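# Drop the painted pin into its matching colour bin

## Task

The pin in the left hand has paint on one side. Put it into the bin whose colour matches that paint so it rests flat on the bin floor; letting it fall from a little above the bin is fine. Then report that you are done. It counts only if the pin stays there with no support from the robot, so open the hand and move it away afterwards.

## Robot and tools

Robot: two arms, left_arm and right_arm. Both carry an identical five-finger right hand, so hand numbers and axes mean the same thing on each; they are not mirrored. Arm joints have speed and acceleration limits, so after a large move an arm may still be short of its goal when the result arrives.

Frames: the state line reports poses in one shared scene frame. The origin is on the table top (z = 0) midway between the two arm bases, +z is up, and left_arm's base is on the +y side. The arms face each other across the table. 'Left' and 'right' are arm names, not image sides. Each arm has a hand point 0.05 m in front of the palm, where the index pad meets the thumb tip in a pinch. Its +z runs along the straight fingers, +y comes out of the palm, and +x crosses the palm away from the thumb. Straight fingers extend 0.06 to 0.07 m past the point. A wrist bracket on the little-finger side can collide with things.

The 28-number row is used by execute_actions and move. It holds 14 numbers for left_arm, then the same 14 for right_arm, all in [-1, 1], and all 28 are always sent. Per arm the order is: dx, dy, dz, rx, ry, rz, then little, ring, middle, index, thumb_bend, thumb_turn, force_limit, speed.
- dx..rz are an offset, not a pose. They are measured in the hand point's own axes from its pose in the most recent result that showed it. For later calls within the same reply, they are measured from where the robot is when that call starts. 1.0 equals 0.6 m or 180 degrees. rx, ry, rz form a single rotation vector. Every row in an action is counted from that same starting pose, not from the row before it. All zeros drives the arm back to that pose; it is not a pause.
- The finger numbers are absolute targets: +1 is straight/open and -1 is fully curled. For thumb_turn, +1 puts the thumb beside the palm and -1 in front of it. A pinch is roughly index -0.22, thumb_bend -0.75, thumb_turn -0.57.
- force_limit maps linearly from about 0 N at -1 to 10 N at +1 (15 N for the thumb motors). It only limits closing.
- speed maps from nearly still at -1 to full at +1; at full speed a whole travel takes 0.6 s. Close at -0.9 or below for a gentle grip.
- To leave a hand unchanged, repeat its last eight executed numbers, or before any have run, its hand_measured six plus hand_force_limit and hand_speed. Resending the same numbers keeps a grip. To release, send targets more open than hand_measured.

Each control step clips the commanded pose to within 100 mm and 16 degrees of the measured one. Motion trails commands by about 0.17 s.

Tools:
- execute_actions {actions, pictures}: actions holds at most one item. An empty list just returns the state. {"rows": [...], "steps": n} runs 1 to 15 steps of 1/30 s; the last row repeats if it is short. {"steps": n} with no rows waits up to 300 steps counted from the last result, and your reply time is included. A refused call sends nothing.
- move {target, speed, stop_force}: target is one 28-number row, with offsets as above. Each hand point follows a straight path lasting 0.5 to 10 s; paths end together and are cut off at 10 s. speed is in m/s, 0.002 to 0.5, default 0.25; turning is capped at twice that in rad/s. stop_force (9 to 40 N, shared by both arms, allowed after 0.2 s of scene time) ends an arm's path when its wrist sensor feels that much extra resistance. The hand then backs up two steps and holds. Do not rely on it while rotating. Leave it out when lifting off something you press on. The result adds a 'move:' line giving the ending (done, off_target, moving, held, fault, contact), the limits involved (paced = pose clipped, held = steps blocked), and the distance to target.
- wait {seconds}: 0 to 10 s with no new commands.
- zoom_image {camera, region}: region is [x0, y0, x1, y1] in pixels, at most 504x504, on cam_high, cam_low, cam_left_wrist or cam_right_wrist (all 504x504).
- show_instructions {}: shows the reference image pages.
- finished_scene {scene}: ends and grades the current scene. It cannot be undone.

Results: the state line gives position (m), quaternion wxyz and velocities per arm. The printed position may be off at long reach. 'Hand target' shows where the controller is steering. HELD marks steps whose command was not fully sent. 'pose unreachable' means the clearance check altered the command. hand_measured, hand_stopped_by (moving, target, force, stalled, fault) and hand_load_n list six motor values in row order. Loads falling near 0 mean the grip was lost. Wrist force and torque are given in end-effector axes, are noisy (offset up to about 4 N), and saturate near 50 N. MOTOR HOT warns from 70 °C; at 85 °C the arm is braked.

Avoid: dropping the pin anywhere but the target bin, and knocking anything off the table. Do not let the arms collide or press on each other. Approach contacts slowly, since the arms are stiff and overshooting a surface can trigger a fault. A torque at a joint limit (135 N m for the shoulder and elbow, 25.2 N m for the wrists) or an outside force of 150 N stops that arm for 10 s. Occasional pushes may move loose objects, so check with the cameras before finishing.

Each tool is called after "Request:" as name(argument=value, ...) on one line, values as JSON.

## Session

Request:
execute_actions(actions=[])

Scene clock: 0.00 s of 4800.00 s.
left_arm: end_effector_position=(+0.6075, +0.0222, +0.2549) hand_measured=(+1.000, +1.000, +1.000, -0.142, -0.750, -0.550) hand_load_n=(+0.0, +0.0, +0.0, +5.5, +0.5, +0.0) hand_stopped_by=(target, target, target, target, target, target) hand_force_limit=0.00 hand_speed=-0.80 end_effector_quat_wxyz=(+0.369, -0.380, +0.612, -0.587) end_effector_velocity=(+0.000, +0.000, +0.000) end_effector_angular_velocity=(+0.000, -0.001, +0.001) | right_arm: end_effector_position=(+0.1663, -0.3008, +0.4733) hand_measured=(+1.000, +1.000, +1.000, +1.000, +1.000, +1.000) hand_load_n=(+0.0, +0.0, +0.0, +0.0, +0.0, +0.0) hand_stopped_by=(target, target, target, target, target, target) hand_force_limit=0.00 hand_speed=-0.80 end_effector_quat_wxyz=(+0.003, -0.312, +0.950, -0.010) end_effector_velocity=(+0.000, -0.000, -0.000) end_effector_angular_velocity=(-0.001, -0.000, -0.000)
Joint positions: left_arm=[ 0.368 -0.859  1.583 -3.819 -0.938 -0.022] | right_arm=[-1.171 -1.702  1.333  1.934  1.59  -1.864]
Joint velocities: left_arm=[ 0.    -0.    -0.    -0.     0.001  0.001] | right_arm=[0.    0.    0.    0.    0.001 0.   ]
Wrist force (N, on the end effector, along its own x y z axes, offset not removed): no reading
Wrist torque (N m, same axes, about the end effector's origin, offset not removed): no reading
Hand target (left_arm): +0.607, +0.022, +0.255; +0.369, -0.380, +0.612, -0.587
Hand target (right_arm): +0.166, -0.301, +0.473; +0.003, -0.312, +0.950, -0.010

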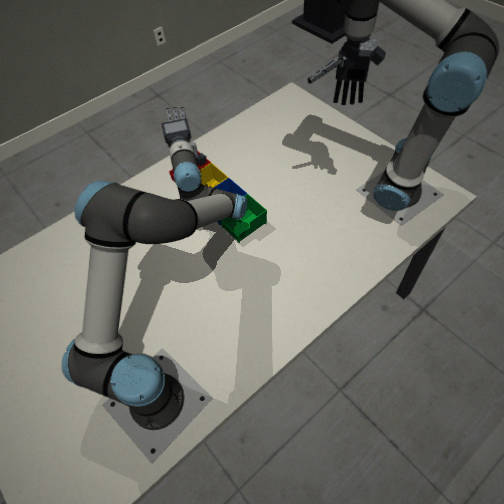

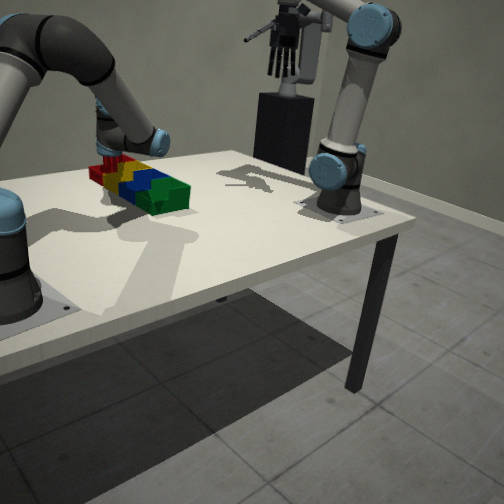

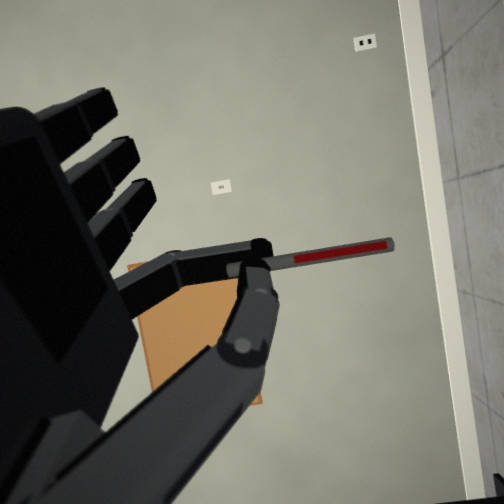

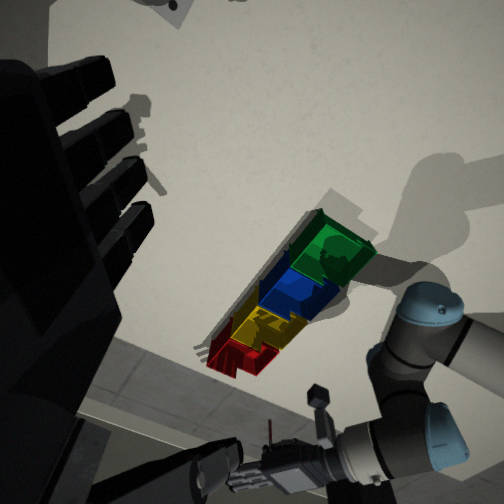

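Request:
zoom_image(camera="cam_right_wrist", region=[190, 195, 390, 395])

Request:
zoom_image(camera="cam_low", region=[60, 130, 210, 240])

Request:
zoom_image(camera="cam_right_wrist", region=[200, 380, 400, 504])

Region (190, 195, 390, 395) of cam_right_wrist's 504x504 image, scaled by 2.520, with more detail than that image has.

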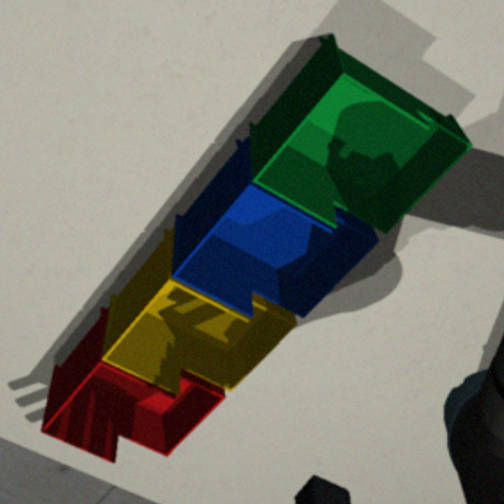

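Region (60, 130, 210, 240) of cam_low's 504x504 image, scaled by 3.360, with more detail than that image has; it fills the top 370 rows of this view, and the rest is white.

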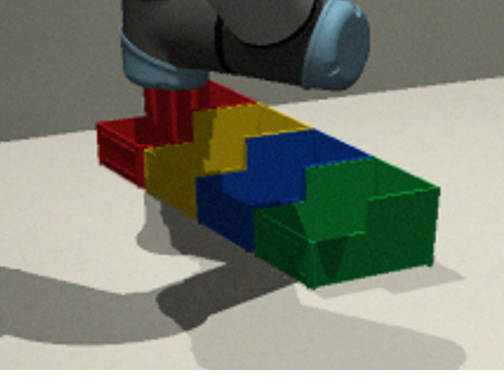

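Region (200, 380, 400, 504) of cam_right_wrist's 504x504 image, scaled by 2.520, with more detail than that image has; it fills the top 312 rows of this view, and the rest is white.

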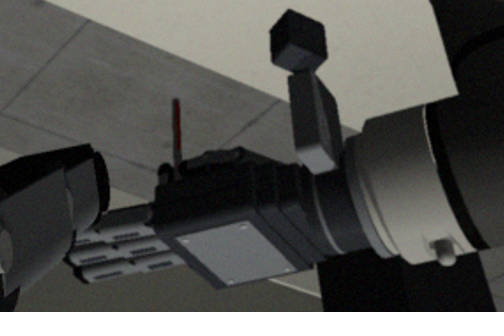

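Request:
move(target=[0.041, 0.2313, 0.042, -0.0765, -0.2112, -0.512, -0.1, -0.1, -0.1, -0.142, -0.75, -0.55, 0.0, -0.5, 0, 0, 0, 0, 0, 0, 1, 1, 1, 1, 1, 1, 0.0, -0.8], speed=0.45)

Scene clock: 74.37 s of 4800.00 s.
left_arm: end_effector_position=(+0.6150, -0.0076, +0.1152) hand_measured=(-0.100, -0.100, -0.100, -0.142, -0.750, -0.550) hand_load_n=(+0.0, +0.0, +0.0, +5.5, +0.5, +0.0) hand_stopped_by=(target, target, target, target, target, target) hand_force_limit=0.00 hand_speed=-0.50 end_effector_quat_wxyz=(+0.040, +0.883, -0.077, +0.460) end_effector_velocity=(-0.000, -0.002, -0.000) end_effector_angular_velocity=(-0.010, +0.008, +0.005) | right_arm: end_effector_position=(+0.1663, -0.3008, +0.4733) hand_measured=(+1.000, +1.000, +1.000, +1.000, +1.000, +1.000) hand_load_n=(+0.0, +0.0, +0.0, +0.0, +0.0, +0.0) hand_stopped_by=(target, target, target, target, target, target) hand_force_limit=0.00 hand_speed=-0.80 end_effector_quat_wxyz=(+0.003, -0.312, +0.950, -0.010) end_effector_velocity=(-0.000, +0.000, +0.000) end_effector_angular_velocity=(+0.001, -0.001, +0.000)
Joint positions: left_arm=[ 0.452 -0.851  1.602 -3.09  -0.922 -2.129] | right_arm=[-1.171 -1.702  1.333  1.934  1.59  -1.864]
Joint velocities: left_arm=[ 0.    -0.    -0.003  0.008 -0.006 -0.015] | right_arm=[ 0.    -0.001  0.     0.    -0.001 -0.   ]
Wrist force (N, on the end effector, along its own x y z axes, offset not removed): left_arm=[0.5 -1.4 1.7] | right_arm=[0.0 0.4 -2.4]
Wrist torque (N m, same axes, about the end effector's origin, offset not removed): left_arm=[-0.33 -0.02 0.01] | right_arm=[0.05 0.15 0.01]
Hand target (left_arm): +0.615, -0.008, +0.115; +0.040, +0.884, -0.077, +0.460
Hand target (right_arm): +0.166, -0.301, +0.473; +0.003, -0.312, +0.950, -0.010
Off the commanded pose (left_arm): 0.000 m, 0 deg.
Off the commanded pose (right_arm): 0.000 m, 0 deg.
After step 90, 68.83 s passed at rest.
move: done

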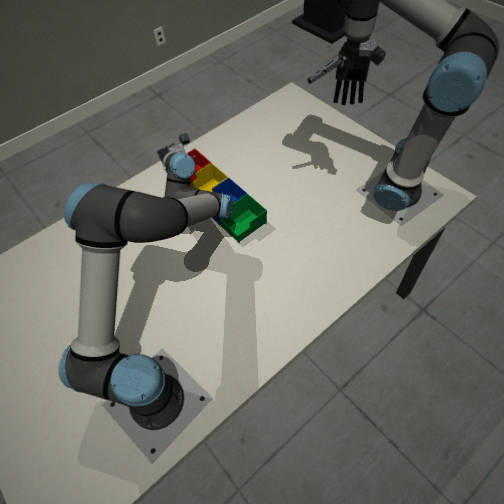

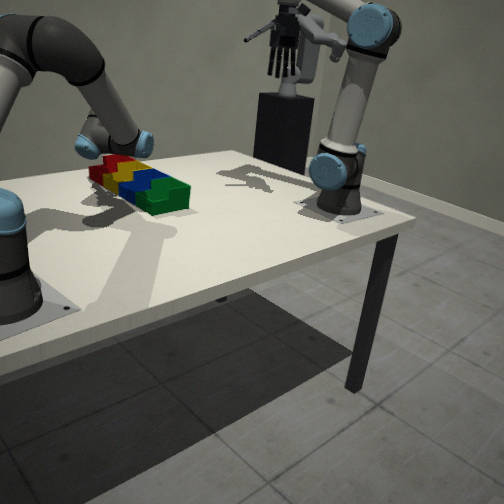

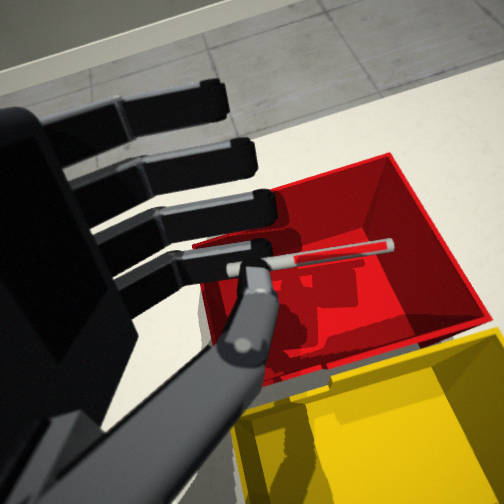

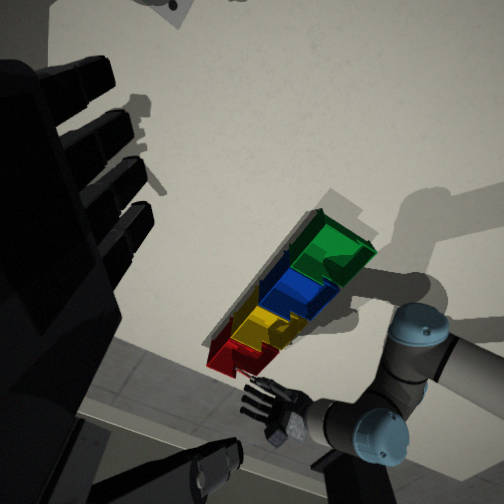

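Request:
zoom_image(camera="cam_left_wrist", region=[170, 130, 504, 464])

Region (170, 130, 504, 464) of cam_left_wrist's 504x504 image, scaled by 1.509, with more detail than that image has.

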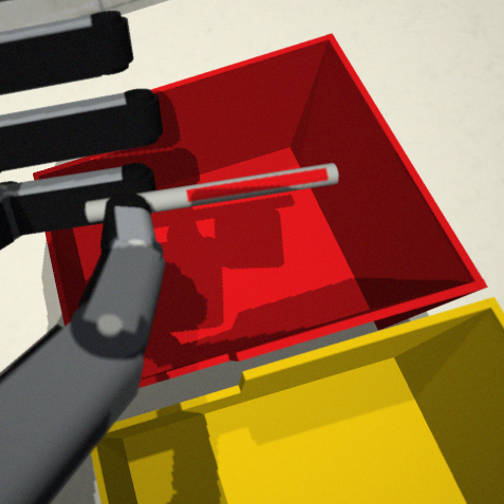

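Request:
move(target=[-0.0395, 0.0144, 0.0452, 0, 0, 0, -0.1, -0.1, -0.1, -0.142, -0.75, -0.55, 0.0, -0.5, 0, 0, 0, 0, 0, 0, 1, 1, 1, 1, 1, 1, 0.0, -0.8], speed=0.1)

Request:
execute_actions(actions=[{"rows": [[0, 0, 0, 0, 0, 0, -0.1, -0.1, -0.1, 0.1, -0.75, -0.55, 0.0, 1.0, 0, 0, 0, 0, 0, 0, 1, 1, 1, 1, 1, 1, 0.0, -0.8]], "steps": 10}], pictures=false)

Request:
move(target=[0.1308, -0.1168, -0.22, 0, 0, 0, -0.1, -0.1, -0.1, 0.1, -0.75, -0.55, 0.0, 1.0, 0, 0, 0, 0, 0, 0, 1, 1, 1, 1, 1, 1, 0.0, -0.8], speed=0.25)

Scene clock: 120.87 s of 4800.00 s.
left_arm: end_effector_position=(+0.6220, -0.0175, +0.0804) hand_measured=(-0.100, -0.100, -0.100, -0.142, -0.750, -0.550) hand_load_n=(+0.0, +0.0, +0.0, +5.5, +0.5, +0.0) hand_stopped_by=(target, target, target, target, target, target) hand_force_limit=0.00 hand_speed=-0.50 end_effector_quat_wxyz=(+0.040, +0.883, -0.077, +0.460) end_effector_velocity=(+0.000, -0.001, -0.002) end_effector_angular_velocity=(+0.000, -0.001, +0.000) | right_arm: end_effector_position=(+0.1663, -0.3008, +0.4733) hand_measured=(+1.000, +1.000, +1.000, +1.000, +1.000, +1.000) hand_load_n=(+0.0, +0.0, +0.0, +0.0, +0.0, +0.0) hand_stopped_by=(target, target, target, target, target, target) hand_force_limit=0.00 hand_speed=-0.80 end_effector_quat_wxyz=(+0.003, -0.312, +0.950, -0.010) end_effector_velocity=(-0.000, -0.000, +0.000) end_effector_angular_velocity=(-0.000, -0.002, +0.000)
Joint positions: left_arm=[ 0.453 -0.773  1.567 -3.134 -0.922 -2.128] | right_arm=[-1.171 -1.702  1.333  1.934  1.59  -1.864]
Joint velocities: left_arm=[-0.001  0.005 -0.003 -0.002  0.001 -0.   ] | right_arm=[-0.    -0.001 -0.     0.     0.001 -0.   ]
Wrist force (N, on the end effector, along its own x y z axes, offset not removed): left_arm=[1.4 -1.7 2.3] | right_arm=[-1.6 0.1 -1.5]
Wrist torque (N m, same axes, about the end effector's origin, offset not removed): left_arm=[-0.38 -0.24 0.06] | right_arm=[-0.13 0.43 -0.12]
Hand target (left_arm): +0.622, -0.018, +0.080; +0.040, +0.883, -0.077, +0.460
Hand target (right_arm): +0.166, -0.301, +0.473; +0.003, -0.312, +0.950, -0.010
Off the commanded pose (left_arm): 0.000 m, 0 deg.
Off the commanded pose (right_arm): 0.000 m, 0 deg.
After step 90, 42.63 s passed at rest.
move: done

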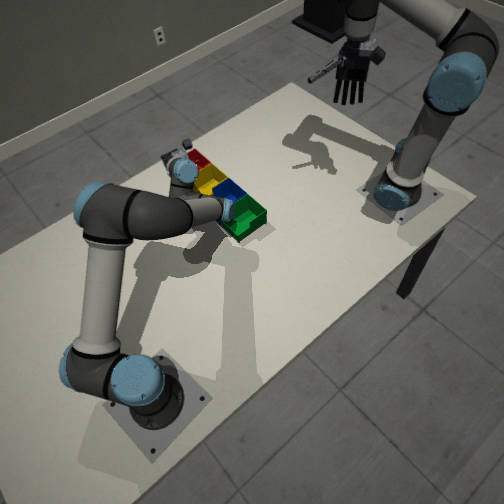

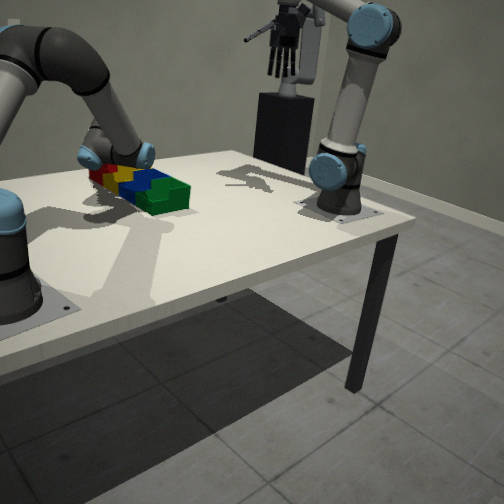

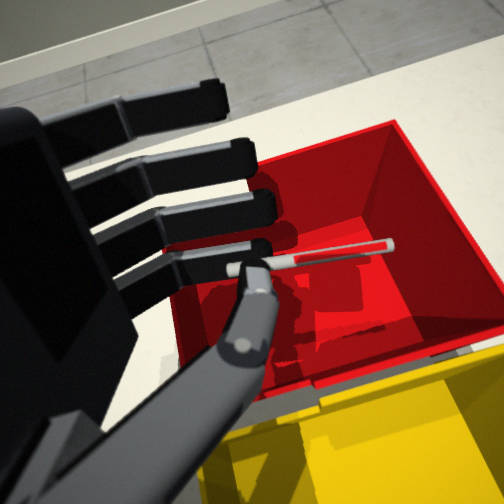

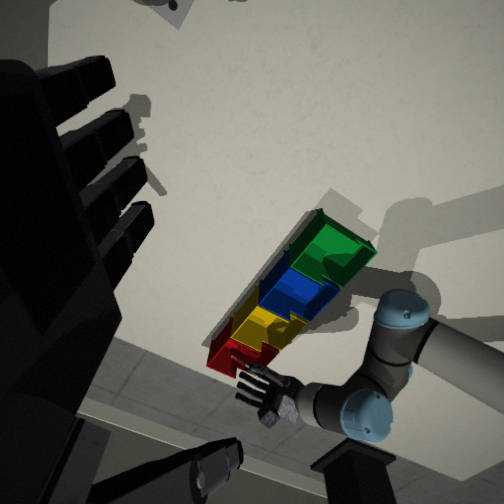

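Scene clock: 121.20 s of 4800.00 s.
left_arm: end_effector_position=(+0.6221, -0.0175, +0.0804) hand_measured=(-0.100, -0.100, -0.100, +0.100, -0.750, -0.550) hand_load_n=(+0.0, +0.0, +0.0, +0.0, +0.0, +0.0) hand_stopped_by=(target, target, target, target, target, target) hand_force_limit=0.00 hand_speed=1.00 end_effector_quat_wxyz=(+0.040, +0.883, -0.077, +0.460) end_effector_velocity=(+0.001, +0.001, +0.000) end_effector_angular_velocity=(-0.000, +0.000, +0.001) | right_arm: end_effector_position=(+0.1663, -0.3008, +0.4733) hand_measured=(+1.000, +1.000, +1.000, +1.000, +1.000, +1.000) hand_load_n=(+0.0, +0.0, +0.0, +0.0, +0.0, +0.0) hand_stopped_by=(target, target, target, target, target, target) hand_force_limit=0.00 hand_speed=-0.80 end_effector_quat_wxyz=(+0.003, -0.312, +0.950, -0.010) end_effector_velocity=(-0.000, +0.000, +0.000) end_effector_angular_velocity=(+0.001, +0.000, +0.000)
Joint positions: left_arm=[ 0.453 -0.773  1.567 -3.134 -0.922 -2.128] | right_arm=[-1.171 -1.702  1.333  1.934  1.59  -1.864]
Joint velocities: left_arm=[ 0.001 -0.    -0.     0.    -0.001  0.   ] | right_arm=[ 0.    -0.     0.    -0.    -0.001  0.   ]
Wrist force (N, on the end effector, along its own x y z axes, offset not removed): left_arm=[0.7 -0.5 2.9] | right_arm=[-0.8 -0.3 -1.6]
Wrist torque (N m, same axes, about the end effector's origin, offset not removed): left_arm=[-0.27 -0.16 -0.04] | right_arm=[-0.14 0.16 0.05]
Hand target (left_arm): +0.622, -0.017, +0.080; +0.040, +0.883, -0.077, +0.460
Hand target (right_arm): +0.166, -0.301, +0.473; +0.003, -0.312, +0.950, -0.010
Off the commanded pose (left_arm): 0.000 m, 0 deg.
Off the commanded pose (right_arm): 0.000 m, 0 deg.
Steps of this call (steps 1 to 10: all 10 steps of this action). Readings (end_effector_position | what the end effector reports):
1: left_arm (+0.6220, -0.0175, +0.0804) | right_arm (+0.1663, -0.3008, +0.4733) | left_arm hand_measured=(-0.100, -0.100, -0.100, -0.142, -0.750, -0.550) hand_load_n=(+0.0, +0.0, +0.0, +5.5, +0.5, +0.0) hand_stopped_by=(target, target, target, moving, target, target) hand_force_limit=0.00 hand_speed=1.00 | right_arm hand_measured=(+1.000, +1.000, +1.000, +1.000, +1.000, +1.000) hand_load_n=(+0.0, +0.0, +0.0, +0.0, +0.0, +0.0) hand_stopped_by=(target, target, target, target, target, target) hand_force_limit=0.00 hand_speed=-0.80
2: left_arm (+0.6221, -0.0175, +0.0804) | right_arm (+0.1663, -0.3008, +0.4733) | left_arm hand_measured=(-0.100, -0.100, -0.100, -0.142, -0.750, -0.550) hand_load_n=(+0.0, +0.0, +0.0, +5.5, +0.5, +0.0) hand_stopped_by=(target, target, target, moving, target, target) hand_force_limit=0.00 hand_speed=1.00 | right_arm hand_measured=(+1.000, +1.000, +1.000, +1.000, +1.000, +1.000) hand_load_n=(+0.0, +0.0, +0.0, +0.0, +0.0, +0.0) hand_stopped_by=(target, target, target, target, target, target) hand_force_limit=0.00 hand_speed=-0.80
4: left_arm (+0.6221, -0.0175, +0.0804) | right_arm (+0.1663, -0.3008, +0.4733) | left_arm hand_measured=(-0.100, -0.100, -0.100, -0.046, -0.750, -0.550) hand_load_n=(+0.0, +0.0, +0.0, +0.0, +0.0, +0.0) hand_stopped_by=(target, target, target, moving, target, target) hand_force_limit=0.00 hand_speed=1.00 | right_arm hand_measured=(+1.000, +1.000, +1.000, +1.000, +1.000, +1.000) hand_load_n=(+0.0, +0.0, +0.0, +0.0, +0.0, +0.0) hand_stopped_by=(target, target, target, target, target, target) hand_force_limit=0.00 hand_speed=-0.80
8: left_arm (+0.6221, -0.0175, +0.0804) | right_arm (+0.1663, -0.3008, +0.4733) | left_arm hand_measured=(-0.100, -0.100, -0.100, +0.100, -0.750, -0.550) hand_load_n=(+0.0, +0.0, +0.0, +0.0, +0.0, +0.0) hand_stopped_by=(target, target, target, moving, target, target) hand_force_limit=0.00 hand_speed=1.00 | right_arm hand_measured=(+1.000, +1.000, +1.000, +1.000, +1.000, +1.000) hand_load_n=(+0.0, +0.0, +0.0, +0.0, +0.0, +0.0) hand_stopped_by=(target, target, target, target, target, target) hand_force_limit=0.00 hand_speed=-0.80
10: the state above

Scene clock: 122.73 s of 4800.00 s.
left_arm: end_effector_position=(+0.5718, +0.0620, +0.2203) hand_measured=(-0.100, -0.100, -0.100, +0.100, -0.750, -0.550) hand_load_n=(+0.0, +0.0, +0.0, +0.0, +0.0, +0.0) hand_stopped_by=(target, target, target, target, target, target) hand_force_limit=0.00 hand_speed=1.00 end_effector_quat_wxyz=(+0.040, +0.883, -0.077, +0.460) end_effector_velocity=(-0.001, +0.000, +0.002) end_effector_angular_velocity=(-0.002, -0.001, -0.001) | right_arm: end_effector_position=(+0.1663, -0.3008, +0.4733) hand_measured=(+1.000, +1.000, +1.000, +1.000, +1.000, +1.000) hand_load_n=(+0.0, +0.0, +0.0, +0.0, +0.0, +0.0) hand_stopped_by=(target, target, target, target, target, target) hand_force_limit=0.00 hand_speed=-0.80 end_effector_quat_wxyz=(+0.003, -0.312, +0.950, -0.010) end_effector_velocity=(-0.000, +0.000, +0.000) end_effector_angular_velocity=(+0.001, +0.000, -0.000)
Joint positions: left_arm=[ 0.454 -1.161  1.796 -2.976 -0.923 -2.128] | right_arm=[-1.171 -1.702  1.333  1.934  1.59  -1.864]
Joint velocities: left_arm=[-0.001 -0.004  0.001  0.001 -0.    -0.   ] | right_arm=[-0.     0.     0.     0.    -0.001  0.   ]
Wrist force (N, on the end effector, along its own x y z axes, offset not removed): left_arm=[1.7 -0.5 2.4] | right_arm=[0.3 -0.8 -1.2]
Wrist torque (N m, same axes, about the end effector's origin, offset not removed): left_arm=[-0.24 -0.26 0.04] | right_arm=[-0.39 -0.03 0.07]
Hand target (left_arm): +0.572, +0.062, +0.220; +0.040, +0.883, -0.077, +0.460
Hand target (right_arm): +0.166, -0.301, +0.473; +0.003, -0.312, +0.950, -0.010
Off the commanded pose (left_arm): 0.000 m, 0 deg.
Off the commanded pose (right_arm): 0.000 m, 0 deg.
move: done

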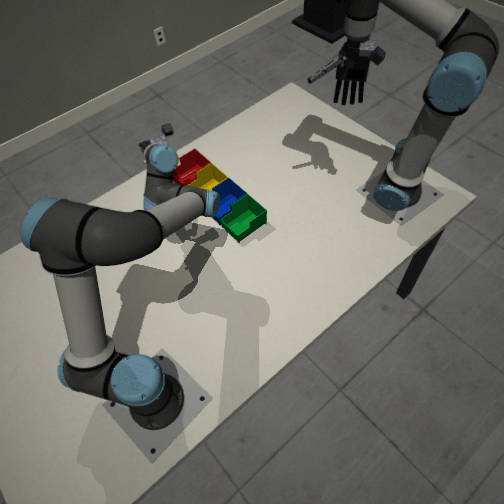

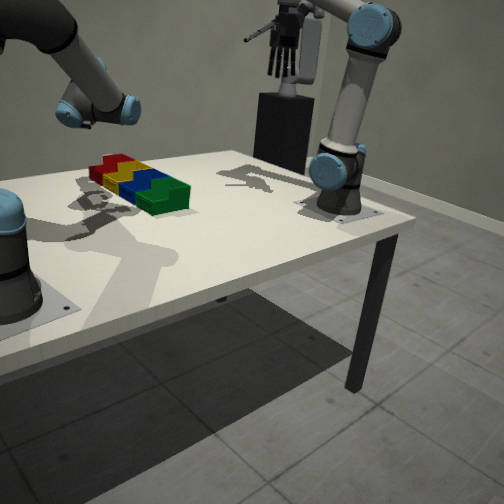

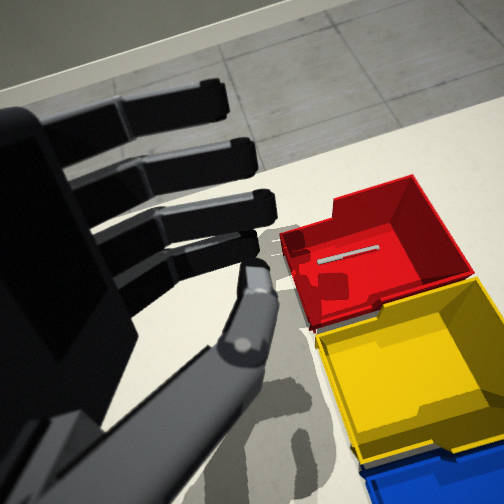

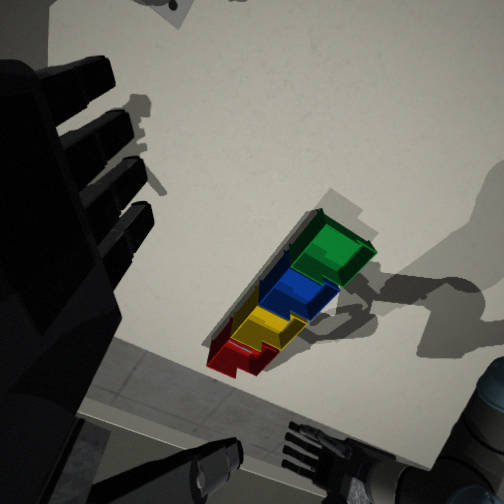

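Request:
zoom_image(camera="cam_left_wrist", region=[270, 170, 480, 340])

Region (270, 170, 480, 340) of cam_left_wrist's 504x504 image, scaled by 2.400, with more detail than that image has; it fills the top 408 rows of this view, and the rest is white.

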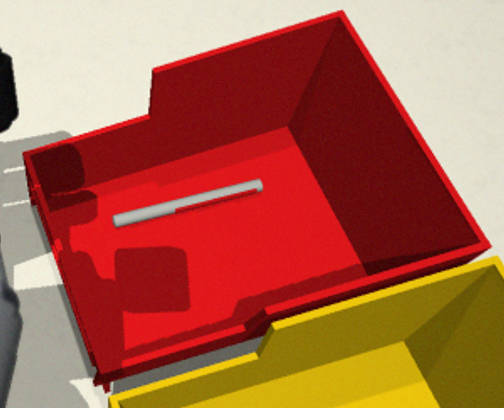

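The pin with the red mark lies flat on the floor of the red bin, and the hand is clear of it. Scene 2 is done.

Request:
finished_scene(scene=2)

The scene is finished: the task was done.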